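# Screw two red-taped housing corners tight with robot screwdriver

## Task

Take screws from the screw feeder and drive one into the hole at each of the two housing corners marked with red tape, turning each with the motor until the motor halts on its own (stopped_at_torque=1); after that, do not turn or shift that screw again. The two unmarked holes must stay empty, with no screw tip left in either. A screw that was pushed in rather than turned must be fully unscrewed and driven again. After the final screw, raise the screwdriver well above the screw heads, release, and move away.

## Robot and tools

Robot: one 7-joint arm (waist, shoulder, upper arm roll, elbow, forearm roll, wrist pitch, wrist roll) carrying a powered screwdriver. The tool is a hex key inside a thin vacuum sleeve that can hold a screw. The tool point is the tip of the key when unloaded; the key points along the tool point's +z axis and can be pushed back up to 12 mm.

Frame: scene frame, origin on the table top under the arm's base, +z up, +y to the left when looking along +x. Positions in metres, orientations as quaternions ordered w, x, y, z. The base may sit tilted, and the reported tool point position can be off a little, more so at long reach.

Row format (used by execute_actions and move): one flat list of 10 numbers for the single arm: x, y, z, qw, qx, qy, qz, spindle, torque_limit, sleeve_vacuum. The first seven are an absolute target pose of the tool point in the scene frame (metres, then unit quaternion). The last three are tool commands, each in [-1, 1]. spindle: +1 spins the key clockwise at 500 rpm (drives in), -1 the opposite way; it needs 0.5 s to reach full speed and keeps spinning at the last value across actions and during your replies, so finish with 0. torque_limit maps -1 to 0.3 N m and +1 to 1.2 N m linearly. sleeve_vacuum above 0.01 holds a screw; anything else releases it. torque_limit and sleeve_vacuum persist until changed. Repeat the desired quaternion in every row rather than copying a reported one, which may have drifted.

execute_actions(actions): a list of actions; each action is a list of up to 15 rows, one row per 1/30 s control step; if fewer than 15, the last row is held for the remaining steps. An empty list just returns state and images. An action is rejected if its target lies more than 0.6 m from the tool point's current position along any tool axis; if the first action fails this or any action is malformed, nothing runs. Each step, the commanded pose is clipped to within 70 mm and 16 degrees of the measured pose, so distant targets take several actions; position wins over orientation when both cannot be met.

move(target, speed, blocking): target is one row as above (absolute pose plus tool numbers, which are applied at the start). The tool point follows a straight path toward it lasting 0.5 to 10 s; longer paths stop short. speed is the top path speed in m/s, 0.002 to 0.5 (default 0.25), rotation capped at twice that in rad/s. The path ignores obstacles, and the real motion can lag, stray, or overshoot the speed, especially near a straight arm. Faster contact hits harder; aiming deeper past a contact presses harder. blocking=false returns after 0.5 s while motion continues; until an ended result is seen, other moves and execute_actions are refused, so use wait or stop. The result adds a move: line with the ending (done, off_target, moving, held, fault) and limits (paced = pose clipped; held = a check blocked some steps, after which the arm may surge), plus distance to target.

wait(seconds): 0 to 10 s, arm holds its last command; returns early if a running move finishes. stop(): brakes a running move (needs braking room); the spindle is not stopped. zoom_image(camera, region): closer view of the latest image from cam_head_left, cam_head_right, cam_high, cam_low or cam_wrist; region [x0, y0, x1, y1] in pixels, top-left origin, at most 504x504. All images are 672x504. Calibration (K, distortion, world-to-camera transforms) is supplied and may be slightly off. finished_scene(scene): ends the current scene (pass its number); irreversible, and the task must hold at that moment.

Result lines: tool point pose, joint positions and torques, Hand target (pose the controller is now steering to), pose unreachable (clearance check altered or blocked the command; the mounting block counts as arm), stopped_at_torque, screw_detected (1 when sleeve_vacuum_kpa is above 30, i.e. a head seals the sleeve), turns (cumulative key turns, clockwise positive), MOTOR HOT warnings, and fault lines.

Screwing procedure: place the tool point on the screw axis, 2 mm below the top of its head, and rotate slowly with spindle between -0.2 and 0.2 (negative only seats the key, positive also drives). While the screw turns, lower the arm 0.7 mm per turn to follow it. The motor halts at 95 % of torque_limit (lower while spindle is under 0.02) when the head seats or the thread jams, and stopped_at_torque becomes 1. A new positive spindle only restarts after spindle has stayed at or below 0 for 0.5 s. Loosening never stops itself; if turns is not decreasing, raise torque_limit. The arm does not track the screw by itself, so stop the motor at the end of actions.

Avoid: joint contact torque reaching load limits (49.1 N m for the first four joints, 30.9 N m for the wrist three) causes a 10 s stop and discards the rest of the call. Holding loads heats motors; at 75 °C the arm sinks (over-temperature fault). Do not drop screws, slam, hit hard, press very hard, or push anything off the table. Loose objects may get nudged occasionally. Joint ranges are limited (e.g. elbow ±2.58, wrist pitch ±2.1 rad) and the elbow will not fully straighten.

Each tool is called as name(argument=value, ...) on one line, values as JSON.

## Session

execute_actions(actions=[])

Scene clock: 0.00 s.
end_effector_position=(+0.4011, +0.0887, +0.4213) sleeve_vacuum_kpa=0 screw_detected=0 stopped_at_torque=0 turns=0.00 end_effector_quat_wxyz=(-0.050, +0.661, +0.747, +0.037)
Joint positions: [-0.052  0.218 -0.001  1.3    0.002  1.623  1.512]
Joint velocities: [-0.001  0.     0.     0.    -0.     0.     0.001]
Joint torques (N m, as the joint torque sensors report them, + toward a larger angle): no reading
Hand target: +0.401, +0.089, +0.421; -0.050, +0.661, +0.747, +0.037

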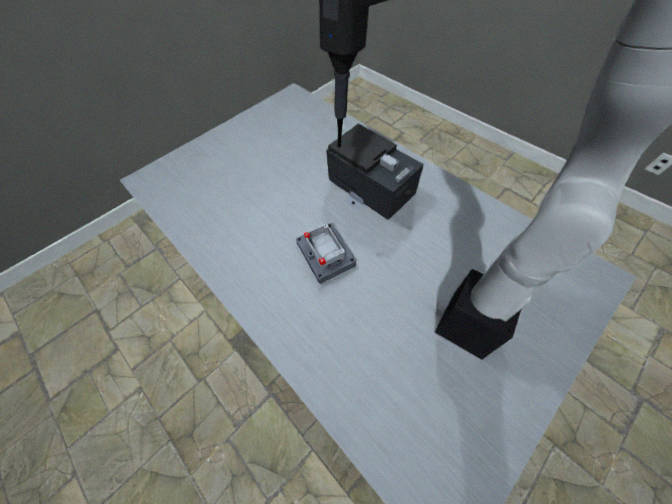

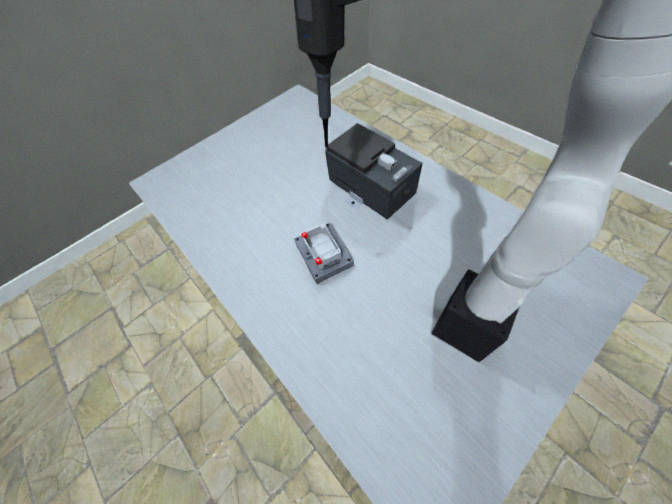

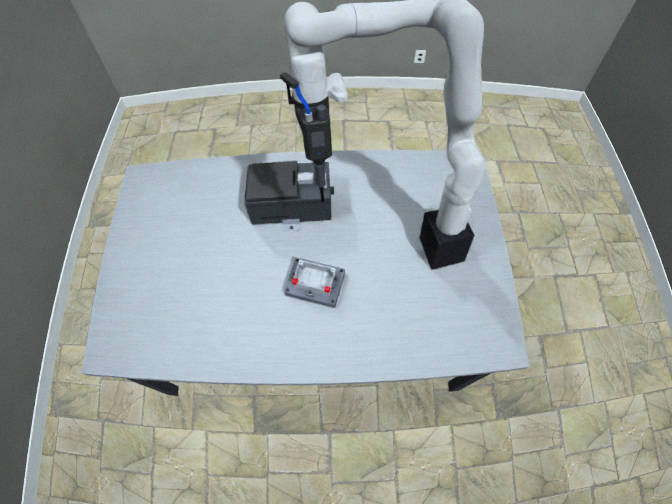

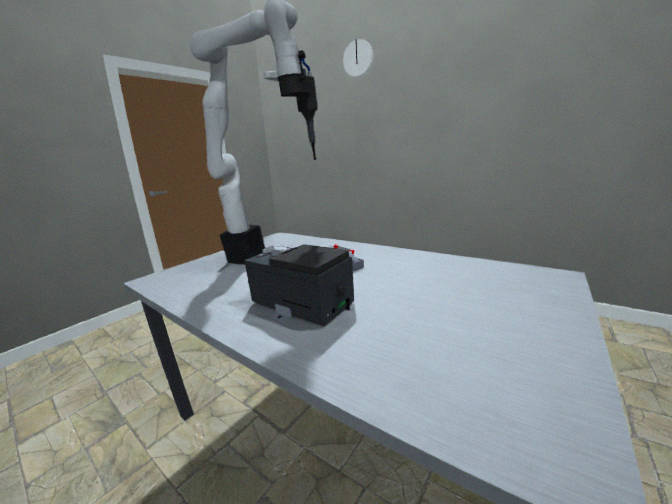

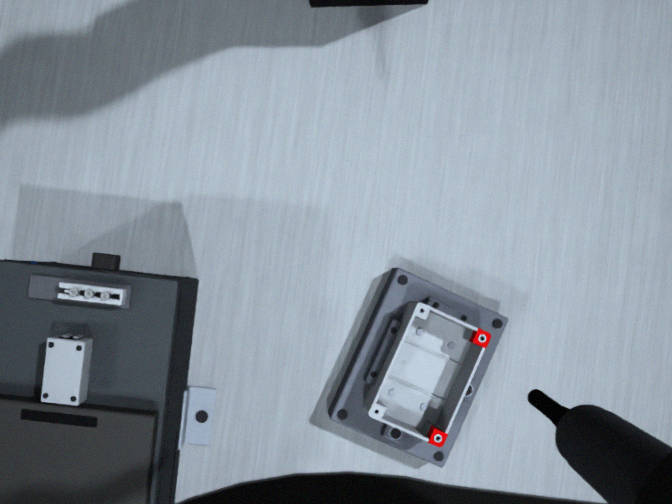

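zoom_image(camera="cam_wrist", region=[340,260,672,504])

zoom_image(camera="cam_wrist", region=[0,250,240,450])

zoom_image(camera="cam_head_left", region=[280,110,440,290])

Region (340, 260, 672, 504) of cam_wrist's 672x504 image, scaled by 1.518; it fills the top 370 rows of this view, and the rest is white.

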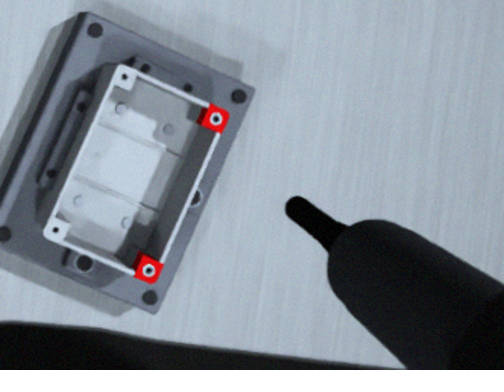

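Region (0, 250, 240, 450) of cam_wrist's 672x504 image, scaled by 2.100.

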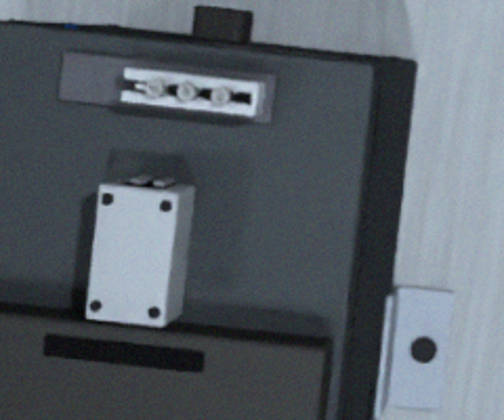

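Region (280, 110, 440, 290) of cam_head_left's 672x504 image, scaled by 2.800, with more detail than that image has.

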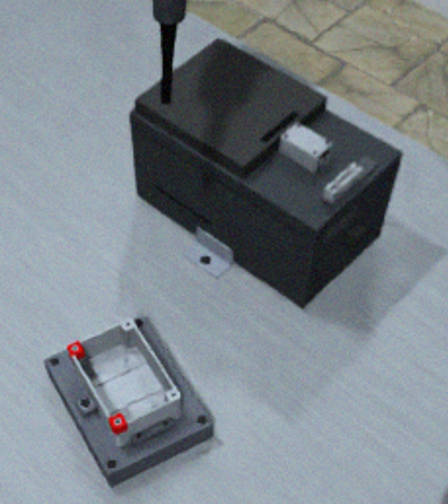

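move(target=[0.411,-0.18,0.19,0,0.661,0.75,0,0,0,0])

zoom_image(camera="cam_head_left", region=[330,60,470,220])

zoom_image(camera="cam_low", region=[200,130,360,320])

Scene clock: 3.50 s.
end_effector_position=(+0.4105, -0.1792, +0.1906) sleeve_vacuum_kpa=0 screw_detected=0 stopped_at_torque=0 turns=0.00 end_effector_quat_wxyz=(-0.000, +0.660, +0.751, +0.000)
Joint positions: [0.397 0.422 0.167 1.641 0.04  1.009 2.098]
Joint velocities: [ 0.005  0.007  0.005 -0.001 -0.001  0.     0.003]
Joint torques (N m, as the joint torque sensors report them, + toward a larger angle): [ -1.6  -19.04   0.01  -8.94  -0.65   0.47   0.1 ]
Hand target: +0.410, -0.180, +0.190; -0.000, +0.661, +0.751, +0.000
Off the commanded pose: 0.001 m, 0 deg.
move: done
camera_calibration (this result's frames):
cam_wrist: T_world_to_cam=[[-0.14175, 0.987681, -0.0662863, 0.346174], [0.98988, 0.140977, -0.0162264, -0.320417], [-0.00668172, -0.0679156, -0.997669, 0.448417], [0, 0, 0, 1]] pos_world=[0.369241, -0.266284, 0.465119]

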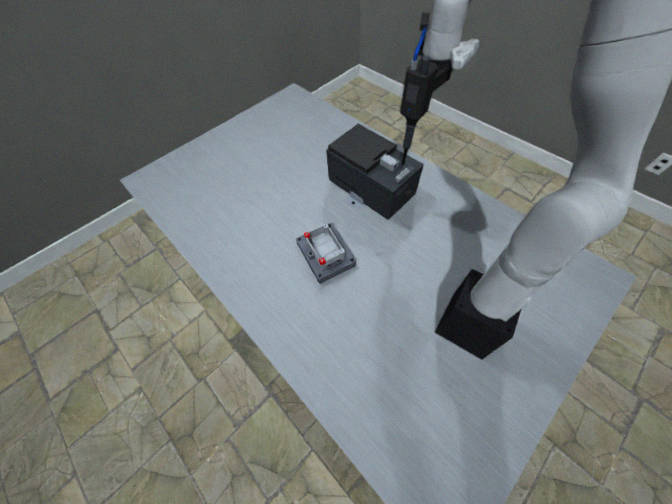

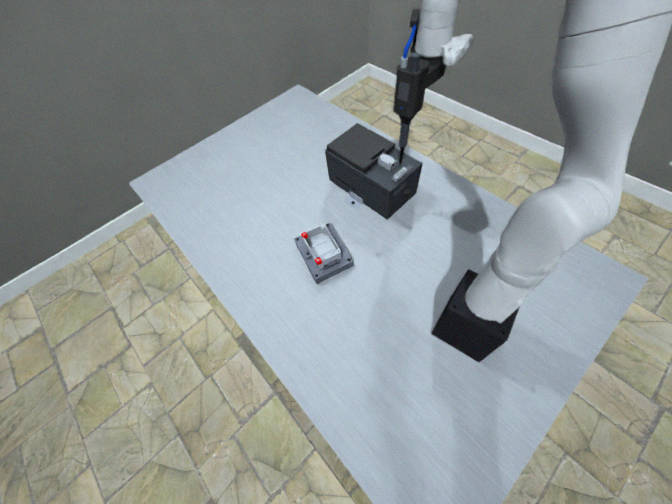

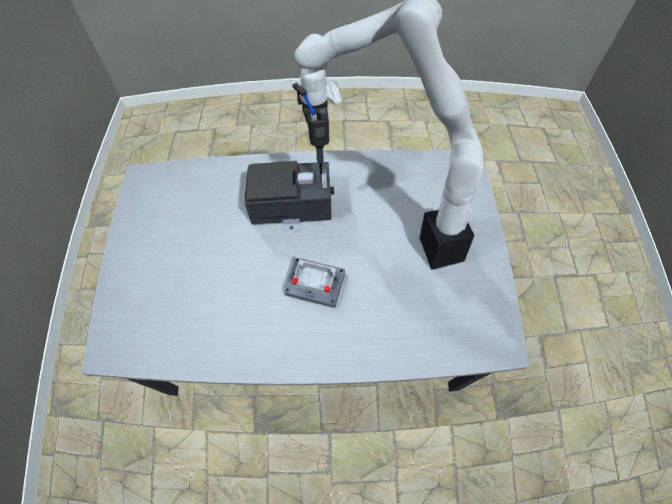

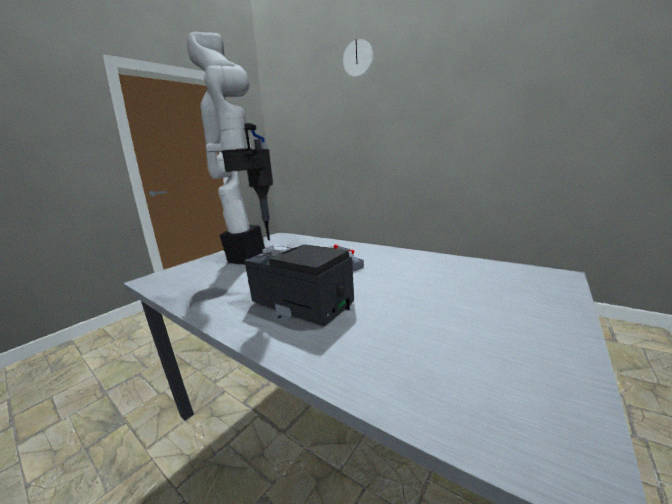

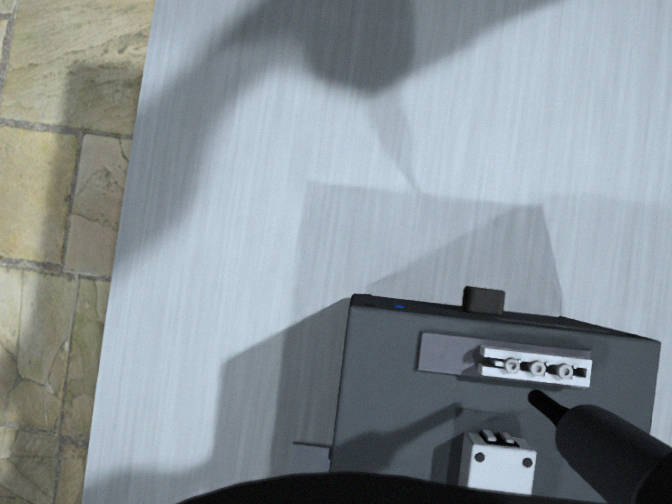

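Region (330, 60, 470, 220) of cam_head_left's 672x504 image, scaled by 3.150, with more detail than that image has; it fills the left 441 columns of this view, and the rest is white.

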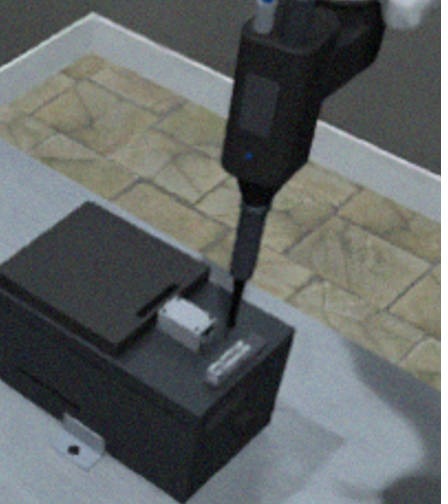

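Region (200, 130, 360, 320) of cam_low's 672x504 image, scaled by 2.653, with more detail than that image has; it fills the left 424 columns of this view, and the rest is white.

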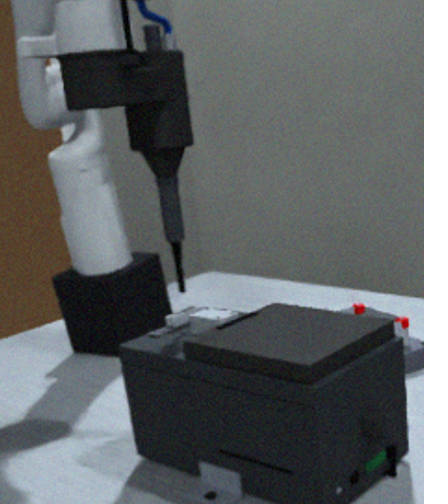

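move(target=[0.402,-0.16,0.18,0,0.661,0.75,0,0,0,0], speed=0.05)

zoom_image(camera="cam_wrist", region=[440,330,640,480])

zoom_image(camera="cam_low", region=[240,210,310,270])

zoom_image(camera="cam_head_left", region=[370,140,430,195])

Scene clock: 6.67 s.
end_effector_position=(+0.4020, -0.1601, +0.1799) sleeve_vacuum_kpa=0 screw_detected=0 stopped_at_torque=0 turns=0.00 end_effector_quat_wxyz=(-0.000, +0.661, +0.750, -0.000)
Joint positions: [0.365 0.406 0.164 1.714 0.05  0.955 2.056]
Joint velocities: [-0.002 -0.003 -0.001  0.001  0.001 -0.    -0.002]
Joint torques (N m, as the joint torque sensors report them, + toward a larger angle): [ -1.75 -18.31  -0.09  -8.71  -0.5    0.51   0.23]
Hand target: +0.402, -0.160, +0.180; +0.000, +0.661, +0.750, +0.000
Off the commanded pose: 0.000 m, 0 deg.
move: done
camera_calibration (this result's frames):
cam_wrist: T_world_to_cam=[[-0.139768, 0.987927, -0.0668205, 0.32471], [0.990158, 0.138954, -0.0167015, -0.315248], [-0.00721488, -0.0684972, -0.997625, 0.439074], [0, 0, 0, 1]] pos_world=[0.360698, -0.24691, 0.454463]

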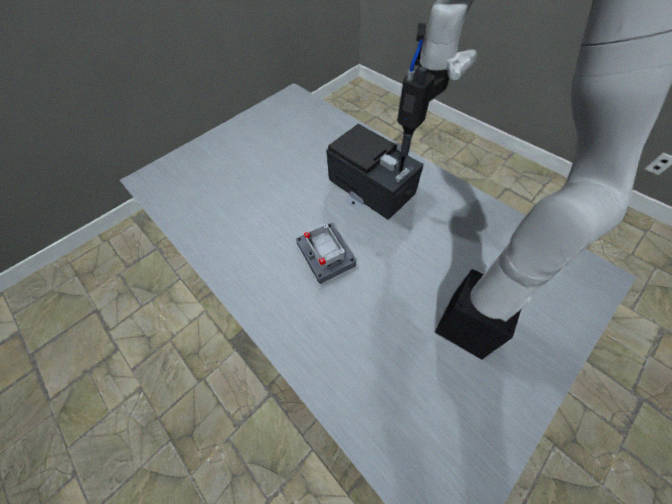

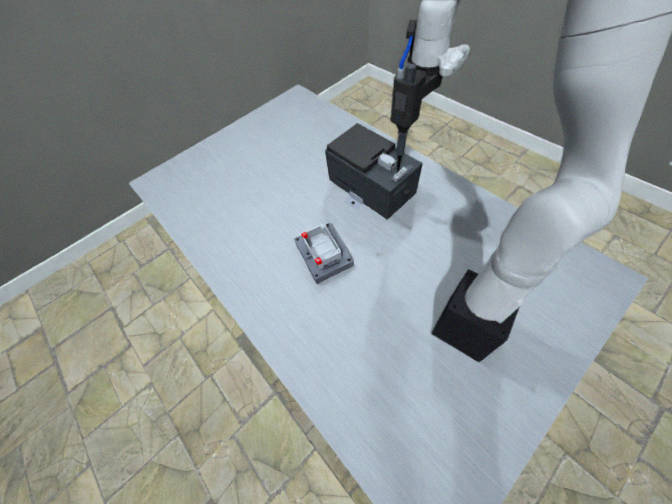

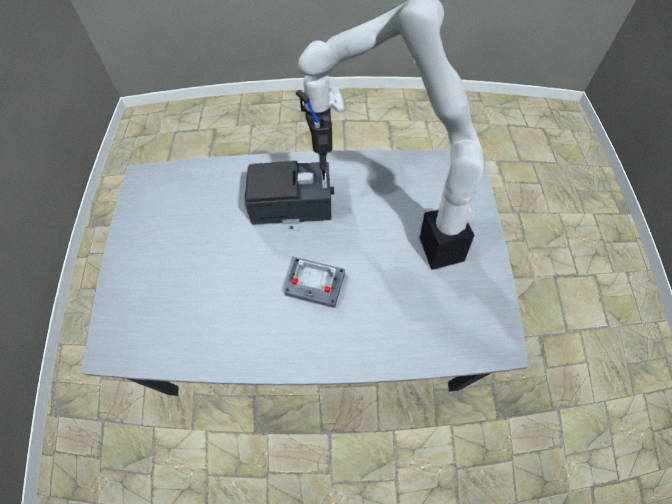

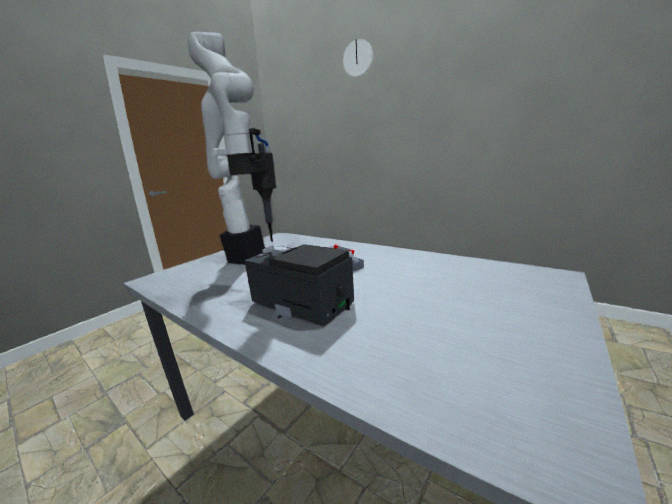

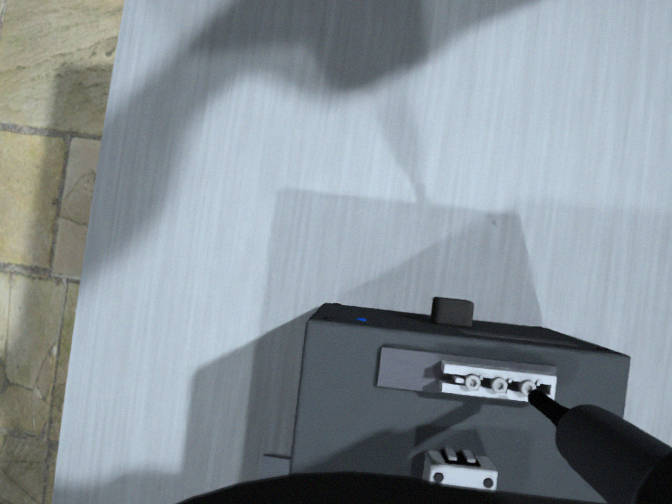

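Region (440, 330, 640, 480) of cam_wrist's 672x504 image, scaled by 2.520; it fills the top 378 rows of this view, and the rest is white.

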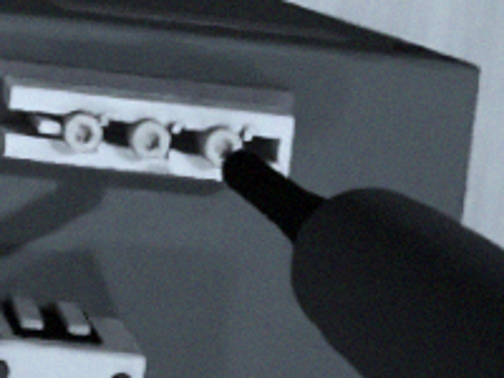

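Region (240, 210, 310, 270) of cam_low's 672x504 image, scaled by 7.200, with more detail than that image has; it fills the top 432 rows of this view, and the rest is white.

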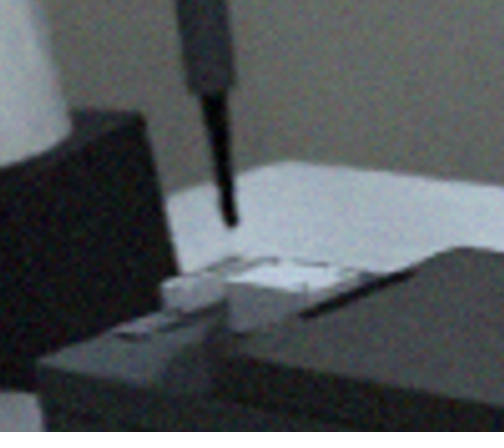

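Region (370, 140, 430, 195) of cam_head_left's 672x504 image, scaled by 8.400, with more detail than that image has; it fills the top 462 rows of this view, and the rest is white.

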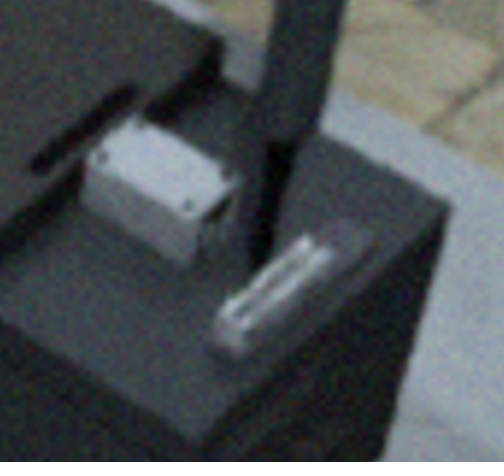

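move(target=[0.402,-0.16,0.166,0,0.661,0.75,0,0,0,0], speed=0.03)

zoom_image(camera="cam_wrist", region=[440,330,640,480])

zoom_image(camera="cam_head_left", region=[370,140,430,195])

Scene clock: 8.03 s.
end_effector_position=(+0.4027, -0.1600, +0.1671) sleeve_vacuum_kpa=0 screw_detected=0 stopped_at_torque=0 turns=0.00 end_effector_quat_wxyz=(+0.001, +0.661, +0.750, +0.001)
Joint positions: [0.369 0.424 0.163 1.734 0.048 0.916 2.058]
Joint velocities: [ 0.    -0.001  0.001 -0.    -0.001 -0.     0.   ]
Joint torques (N m, as the joint torque sensors report them, + toward a larger angle): [ -1.65 -16.61  -0.28  -7.81  -0.38   0.02   0.08]
Hand target: +0.402, -0.160, +0.166; -0.000, +0.661, +0.750, +0.000
Off the commanded pose: 0.001 m, 0 deg.
move: done
camera_calibration (this result's frames):
cam_wrist: T_world_to_cam=[[-0.139848, 0.987883, -0.067307, 0.323947], [0.990161, 0.139183, -0.0144808, -0.316493], [-0.00493731, -0.0686698, -0.997627, 0.425418], [0, 0, 0, 1]] pos_world=[0.360783, -0.246758, 0.441629]

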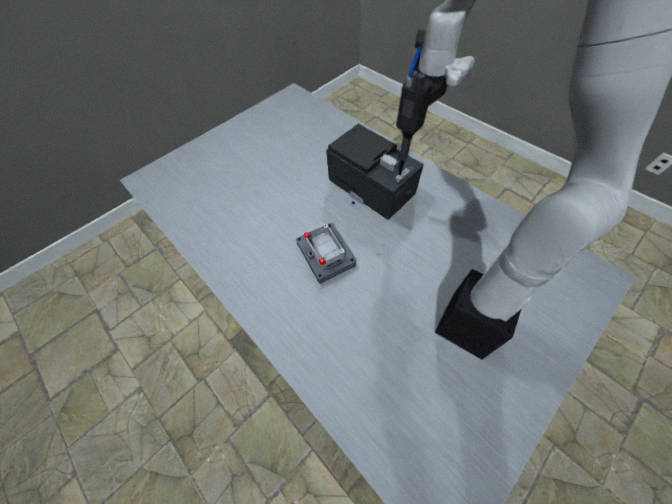

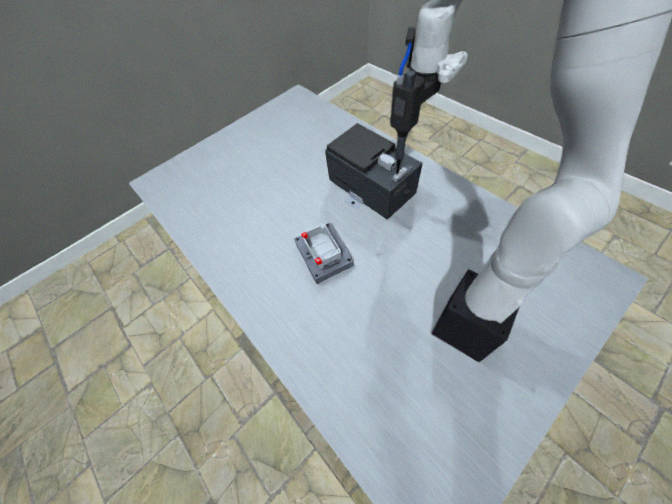

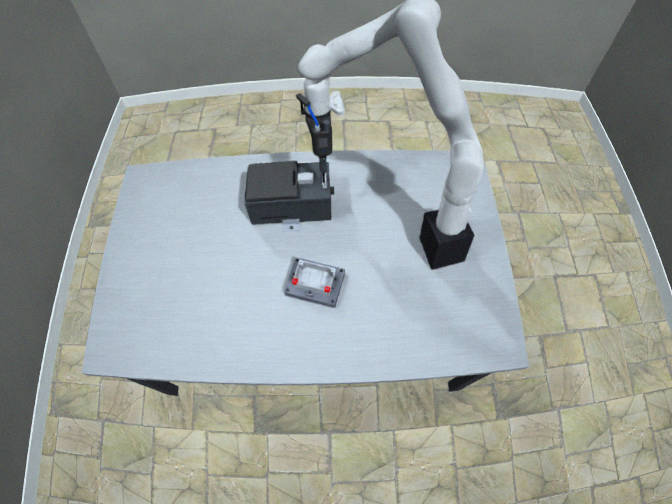

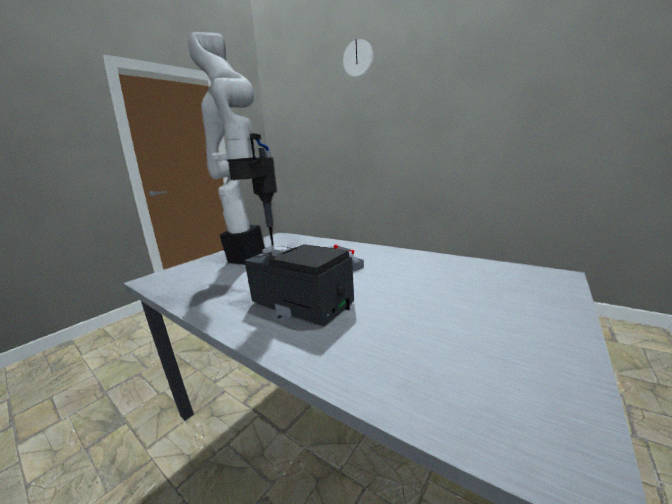

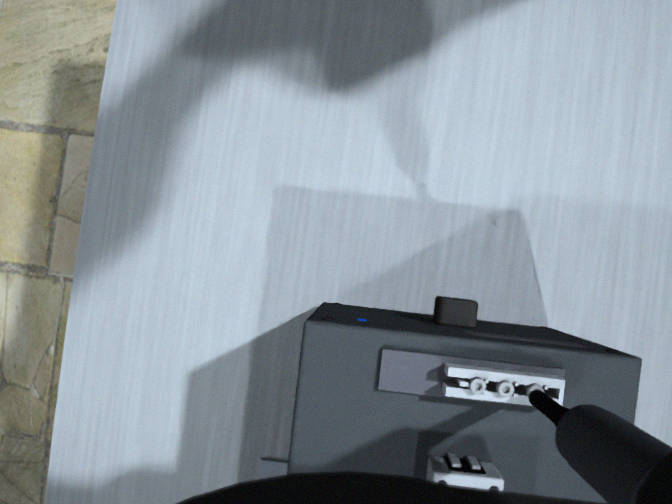

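Region (440, 330, 640, 480) of cam_wrist's 672x504 image, scaled by 2.520; it fills the top 378 rows of this view, and the rest is white.

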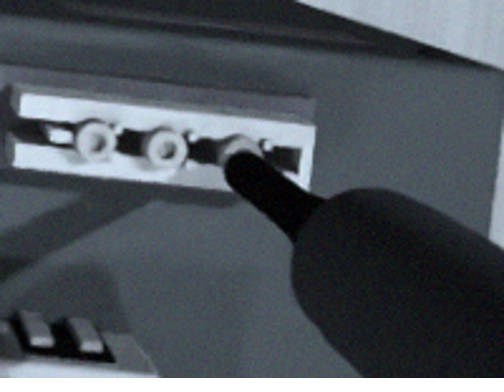

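Region (370, 140, 430, 195) of cam_head_left's 672x504 image, scaled by 8.400, with more detail than that image has; it fills the top 462 rows of this view, and the rest is white.

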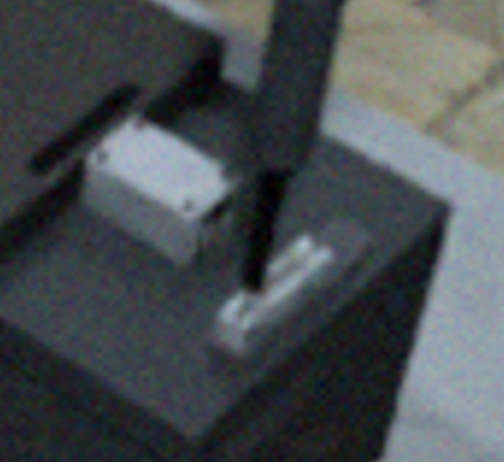

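move(target=[0.401,-0.1577,0.159,0,0.661,0.75,0,0,0,0], speed=0.02)

zoom_image(camera="cam_wrist", region=[440,330,640,480])

zoom_image(camera="cam_head_left", region=[370,140,430,195])

zoom_image(camera="cam_high", region=[300,160,350,200])

Scene clock: 9.87 s.
end_effector_position=(+0.4029, -0.1580, +0.1612) sleeve_vacuum_kpa=0 screw_detected=0 stopped_at_torque=0 turns=0.00 end_effector_quat_wxyz=(+0.002, +0.661, +0.750, +0.001)
Joint positions: [0.367 0.429 0.162 1.748 0.047 0.893 2.054]
Joint velocities: [ 0.001 -0.001  0.001  0.    -0.    -0.    -0.001]
Joint torques (N m, as the joint torque sensors report them, + toward a larger angle): [ -1.52 -15.27  -0.1   -6.95  -0.18   0.08   0.04]
Hand target: +0.401, -0.158, +0.159; -0.000, +0.661, +0.750, +0.000
Off the commanded pose: 0.003 m, 0 deg.
move: done
camera_calibration (this result's frames):
cam_wrist: T_world_to_cam=[[-0.139337, 0.987884, -0.068345, 0.321536], [0.990243, 0.138877, -0.0114571, -0.317688], [-0.00182671, -0.0692746, -0.997596, 0.418308], [0, 0, 0, 1]] pos_world=[0.360154, -0.244543, 0.435638]

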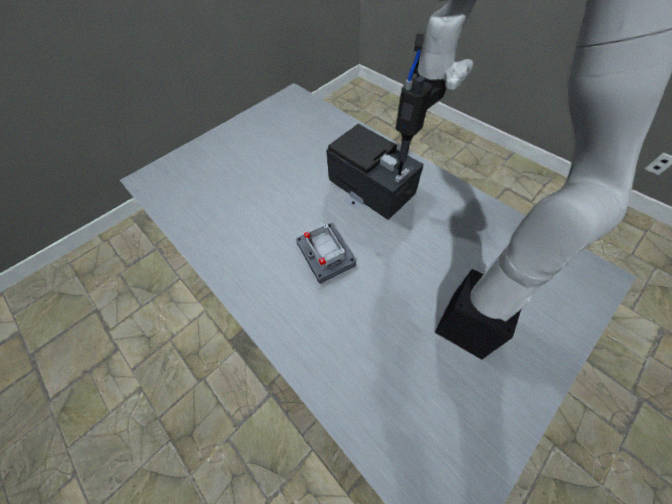

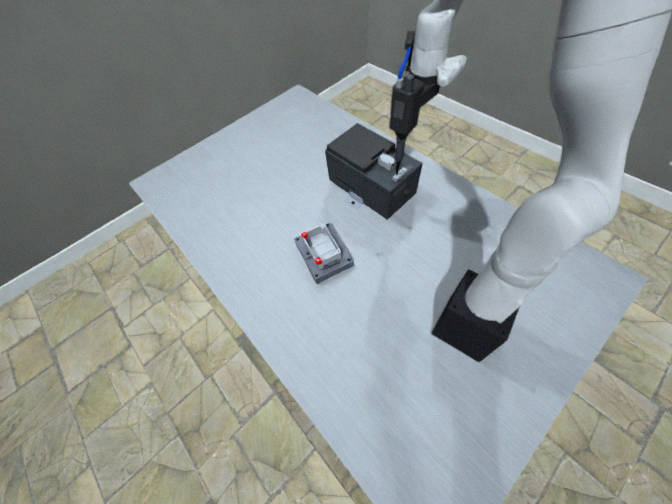

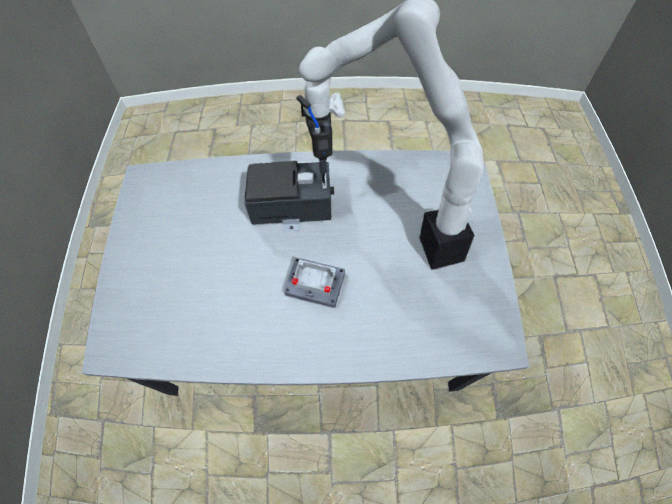

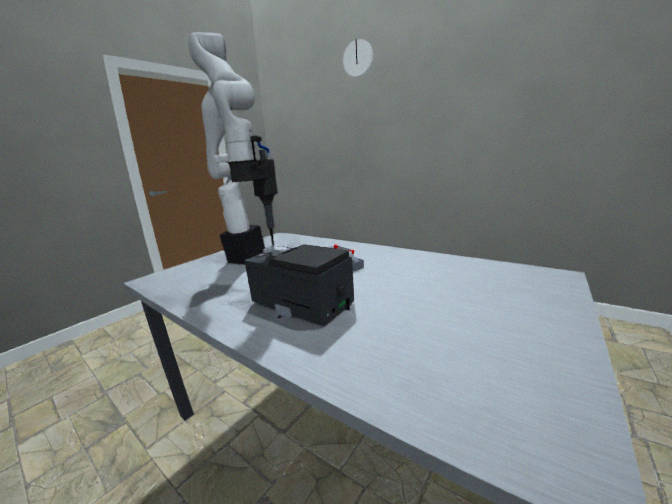

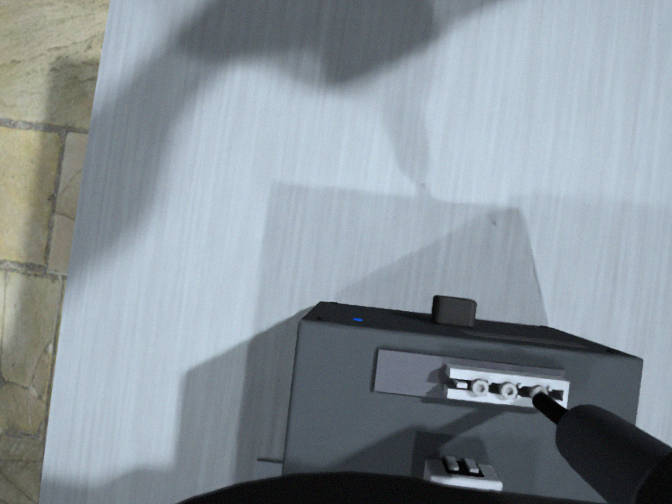

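Region (440, 330, 640, 480) of cam_wrist's 672x504 image, scaled by 2.520; it fills the top 378 rows of this view, and the rest is white.

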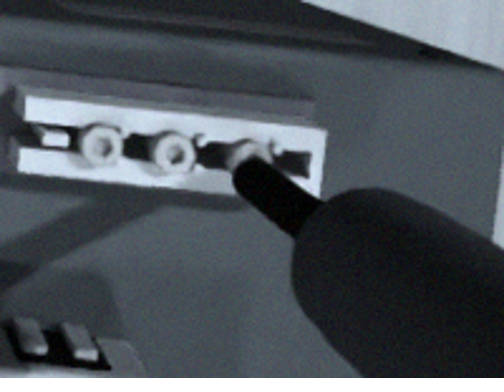

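Region (370, 140, 430, 195) of cam_head_left's 672x504 image, scaled by 8.400, with more detail than that image has; it fills the top 462 rows of this view, and the rest is white.

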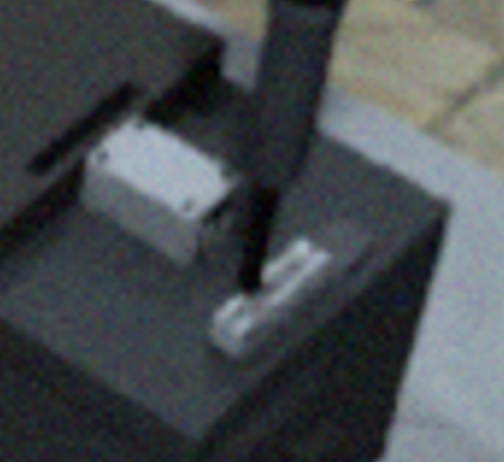

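Region (300, 160, 350, 200) of cam_high's 672x504 image, scaled by 10.080, with more detail than that image has; it fills the top 403 rows of this view, and the rest is white.

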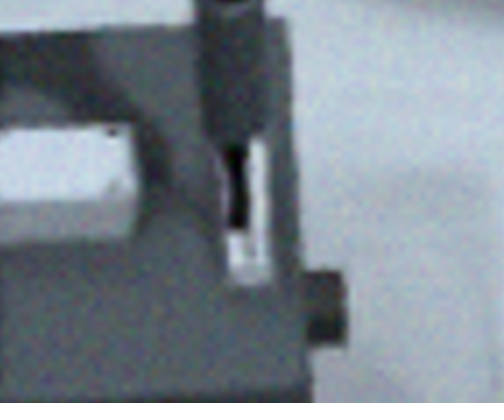

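execute_actions(actions=[[[0.402,-0.158,0.174,0,0.661,0.75,0,0,0,0]],[[0.3998,-0.1585,0.174,0,0.661,0.75,0,0,0,0]],[[0.3998,-0.1585,0.174,0,0.661,0.75,0,0,0,0]]])

zoom_image(camera="cam_wrist", region=[440,330,640,480])

Scene clock: 11.93 s.
end_effector_position=(+0.3998, -0.1585, +0.1740) sleeve_vacuum_kpa=0 screw_detected=0 stopped_at_torque=0 turns=0.00 end_effector_quat_wxyz=(+0.000, +0.661, +0.750, +0.000)
Joint positions: [0.364 0.409 0.164 1.732 0.05  0.934 2.054]
Joint velocities: [-0.002 -0.    -0.    -0.001  0.    -0.    -0.001]
Joint torques (N m, as the joint torque sensors report them, + toward a larger angle): [ -1.9  -18.2   -0.26  -8.54  -0.63   0.47   0.12]
Hand target: +0.400, -0.158, +0.174; -0.000, +0.661, +0.750, -0.000
Off the commanded pose: 0.000 m, 0 deg.
camera_calibration (this result's frames):
cam_wrist: T_world_to_cam=[[-0.139935, 0.987897, -0.0669156, 0.322511], [0.990136, 0.139134, -0.016501, -0.313388], [-0.00699104, -0.0685646, -0.997622, 0.433226], [0, 0, 0, 1]] pos_world=[0.358456, -0.2453, 0.448605]

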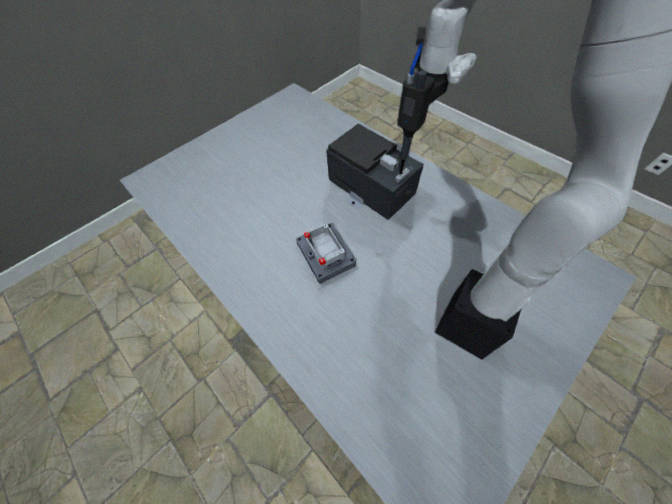

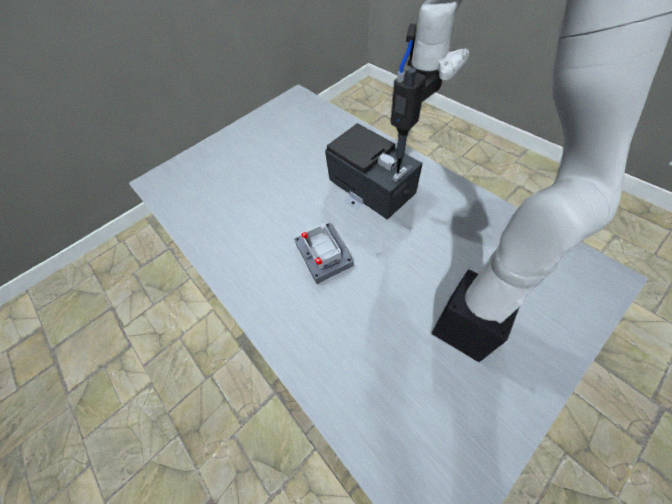

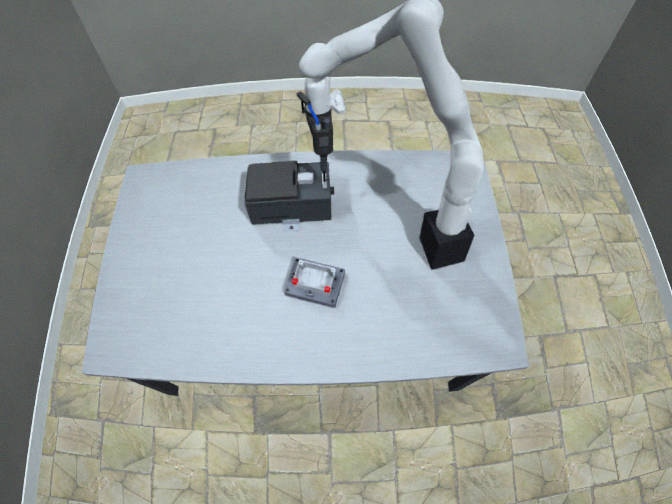

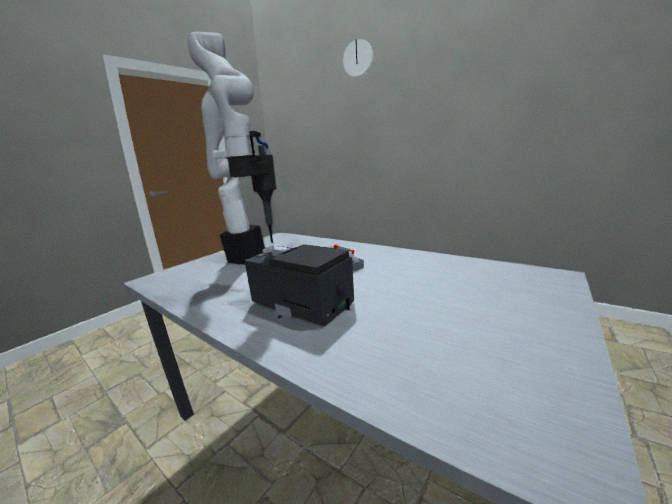

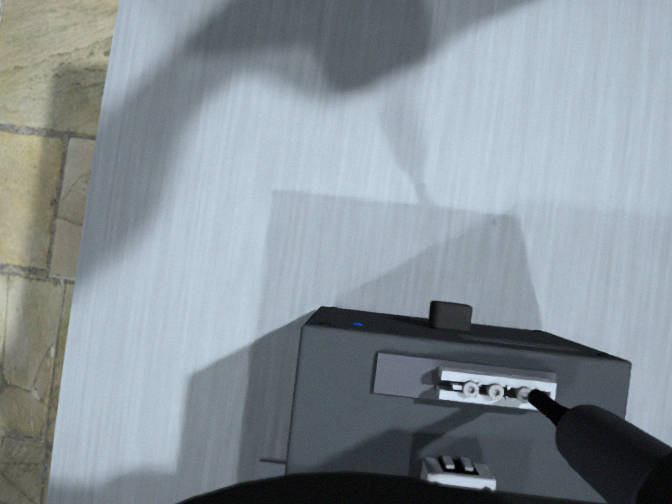

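Region (440, 330, 640, 480) of cam_wrist's 672x504 image, scaled by 2.520; it fills the top 378 rows of this view, and the rest is white.

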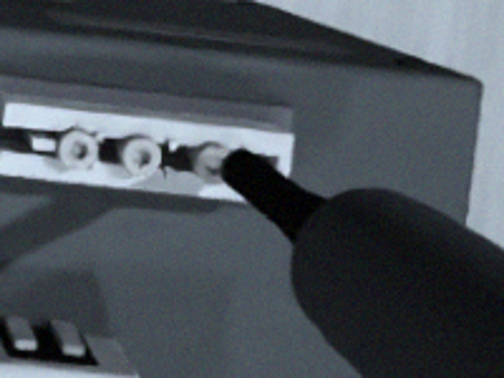

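execute_actions(actions=[[[0.4003,-0.1619,0.174,0,0.661,0.75,0,0,0,0]],[[0.4003,-0.1619,0.170,0,0.661,0.75,0,-0.15,0,1]],[[0.4003,-0.1619,0.1675,0,0.661,0.75,0,-0.15,0,1]],[[0.4003,-0.1619,0.167,0,0.661,0.75,0,0,0,1]]])

zoom_image(camera="cam_wrist", region=[440,330,640,480])

Scene clock: 21.00 s.
end_effector_position=(+0.4011, -0.1619, +0.1680) sleeve_vacuum_kpa=14 screw_detected=0 stopped_at_torque=0 turns=-1.22 end_effector_quat_wxyz=(+0.001, +0.661, +0.750, +0.001)
Joint positions: [0.373 0.421 0.164 1.735 0.047 0.917 2.063]
Joint velocities: [-0.    -0.     0.001 -0.001  0.     0.    -0.002]
Joint torques (N m, as the joint torque sensors report them, + toward a larger angle): [ -1.68 -16.8   -0.14  -7.82  -0.34   0.17   0.03]
Hand target: +0.400, -0.162, +0.167; -0.000, +0.661, +0.750, +0.000
Off the commanded pose: 0.001 m, 0 deg.
camera_calibration (this result's frames):
cam_wrist: T_world_to_cam=[[-0.139742, 0.987889, -0.0674335, 0.325674], [0.990176, 0.139086, -0.0143443, -0.314657], [-0.00479149, -0.0687756, -0.997621, 0.426131], [0, 0, 0, 1]] pos_world=[0.359118, -0.248658, 0.442565]

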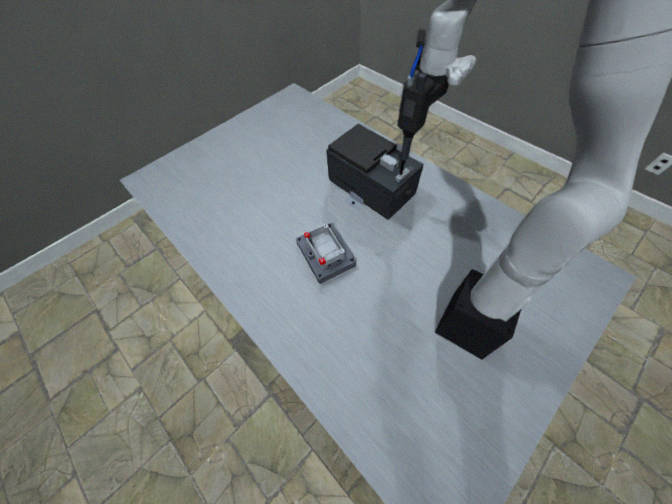

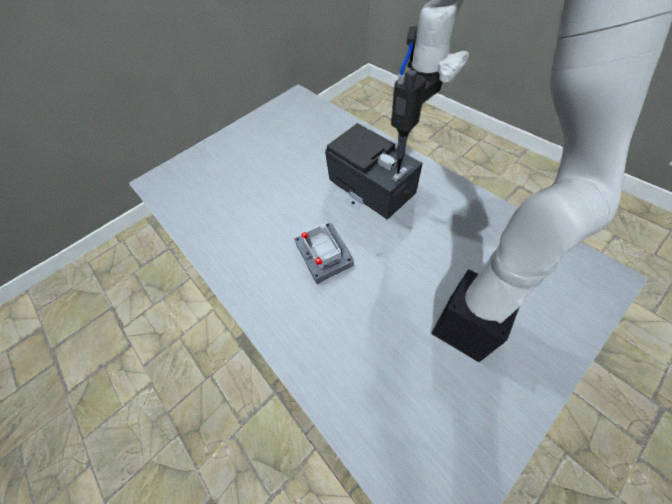

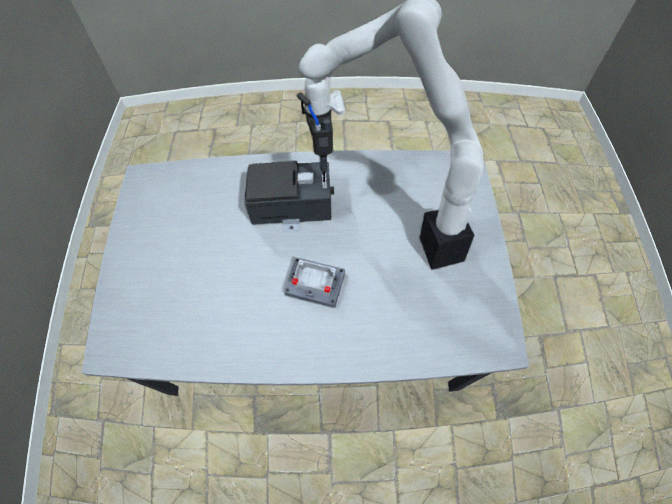

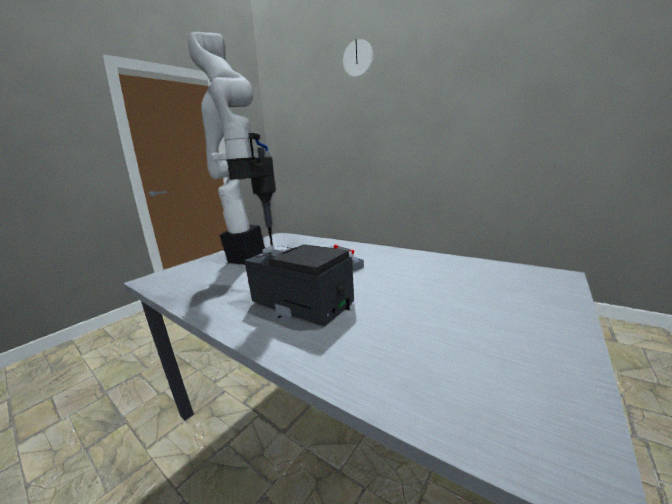

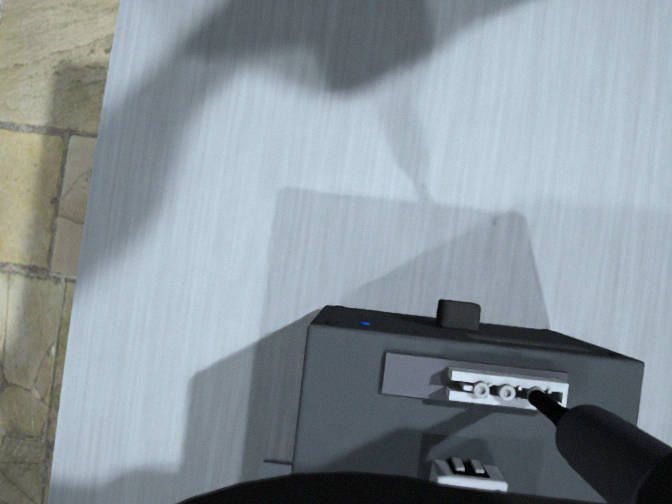

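Region (440, 330, 640, 480) of cam_wrist's 672x504 image, scaled by 2.520; it fills the top 378 rows of this view, and the rest is white.

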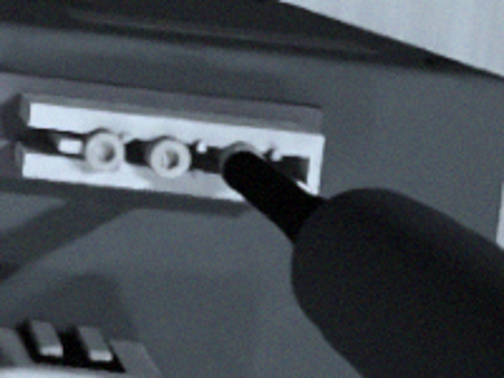

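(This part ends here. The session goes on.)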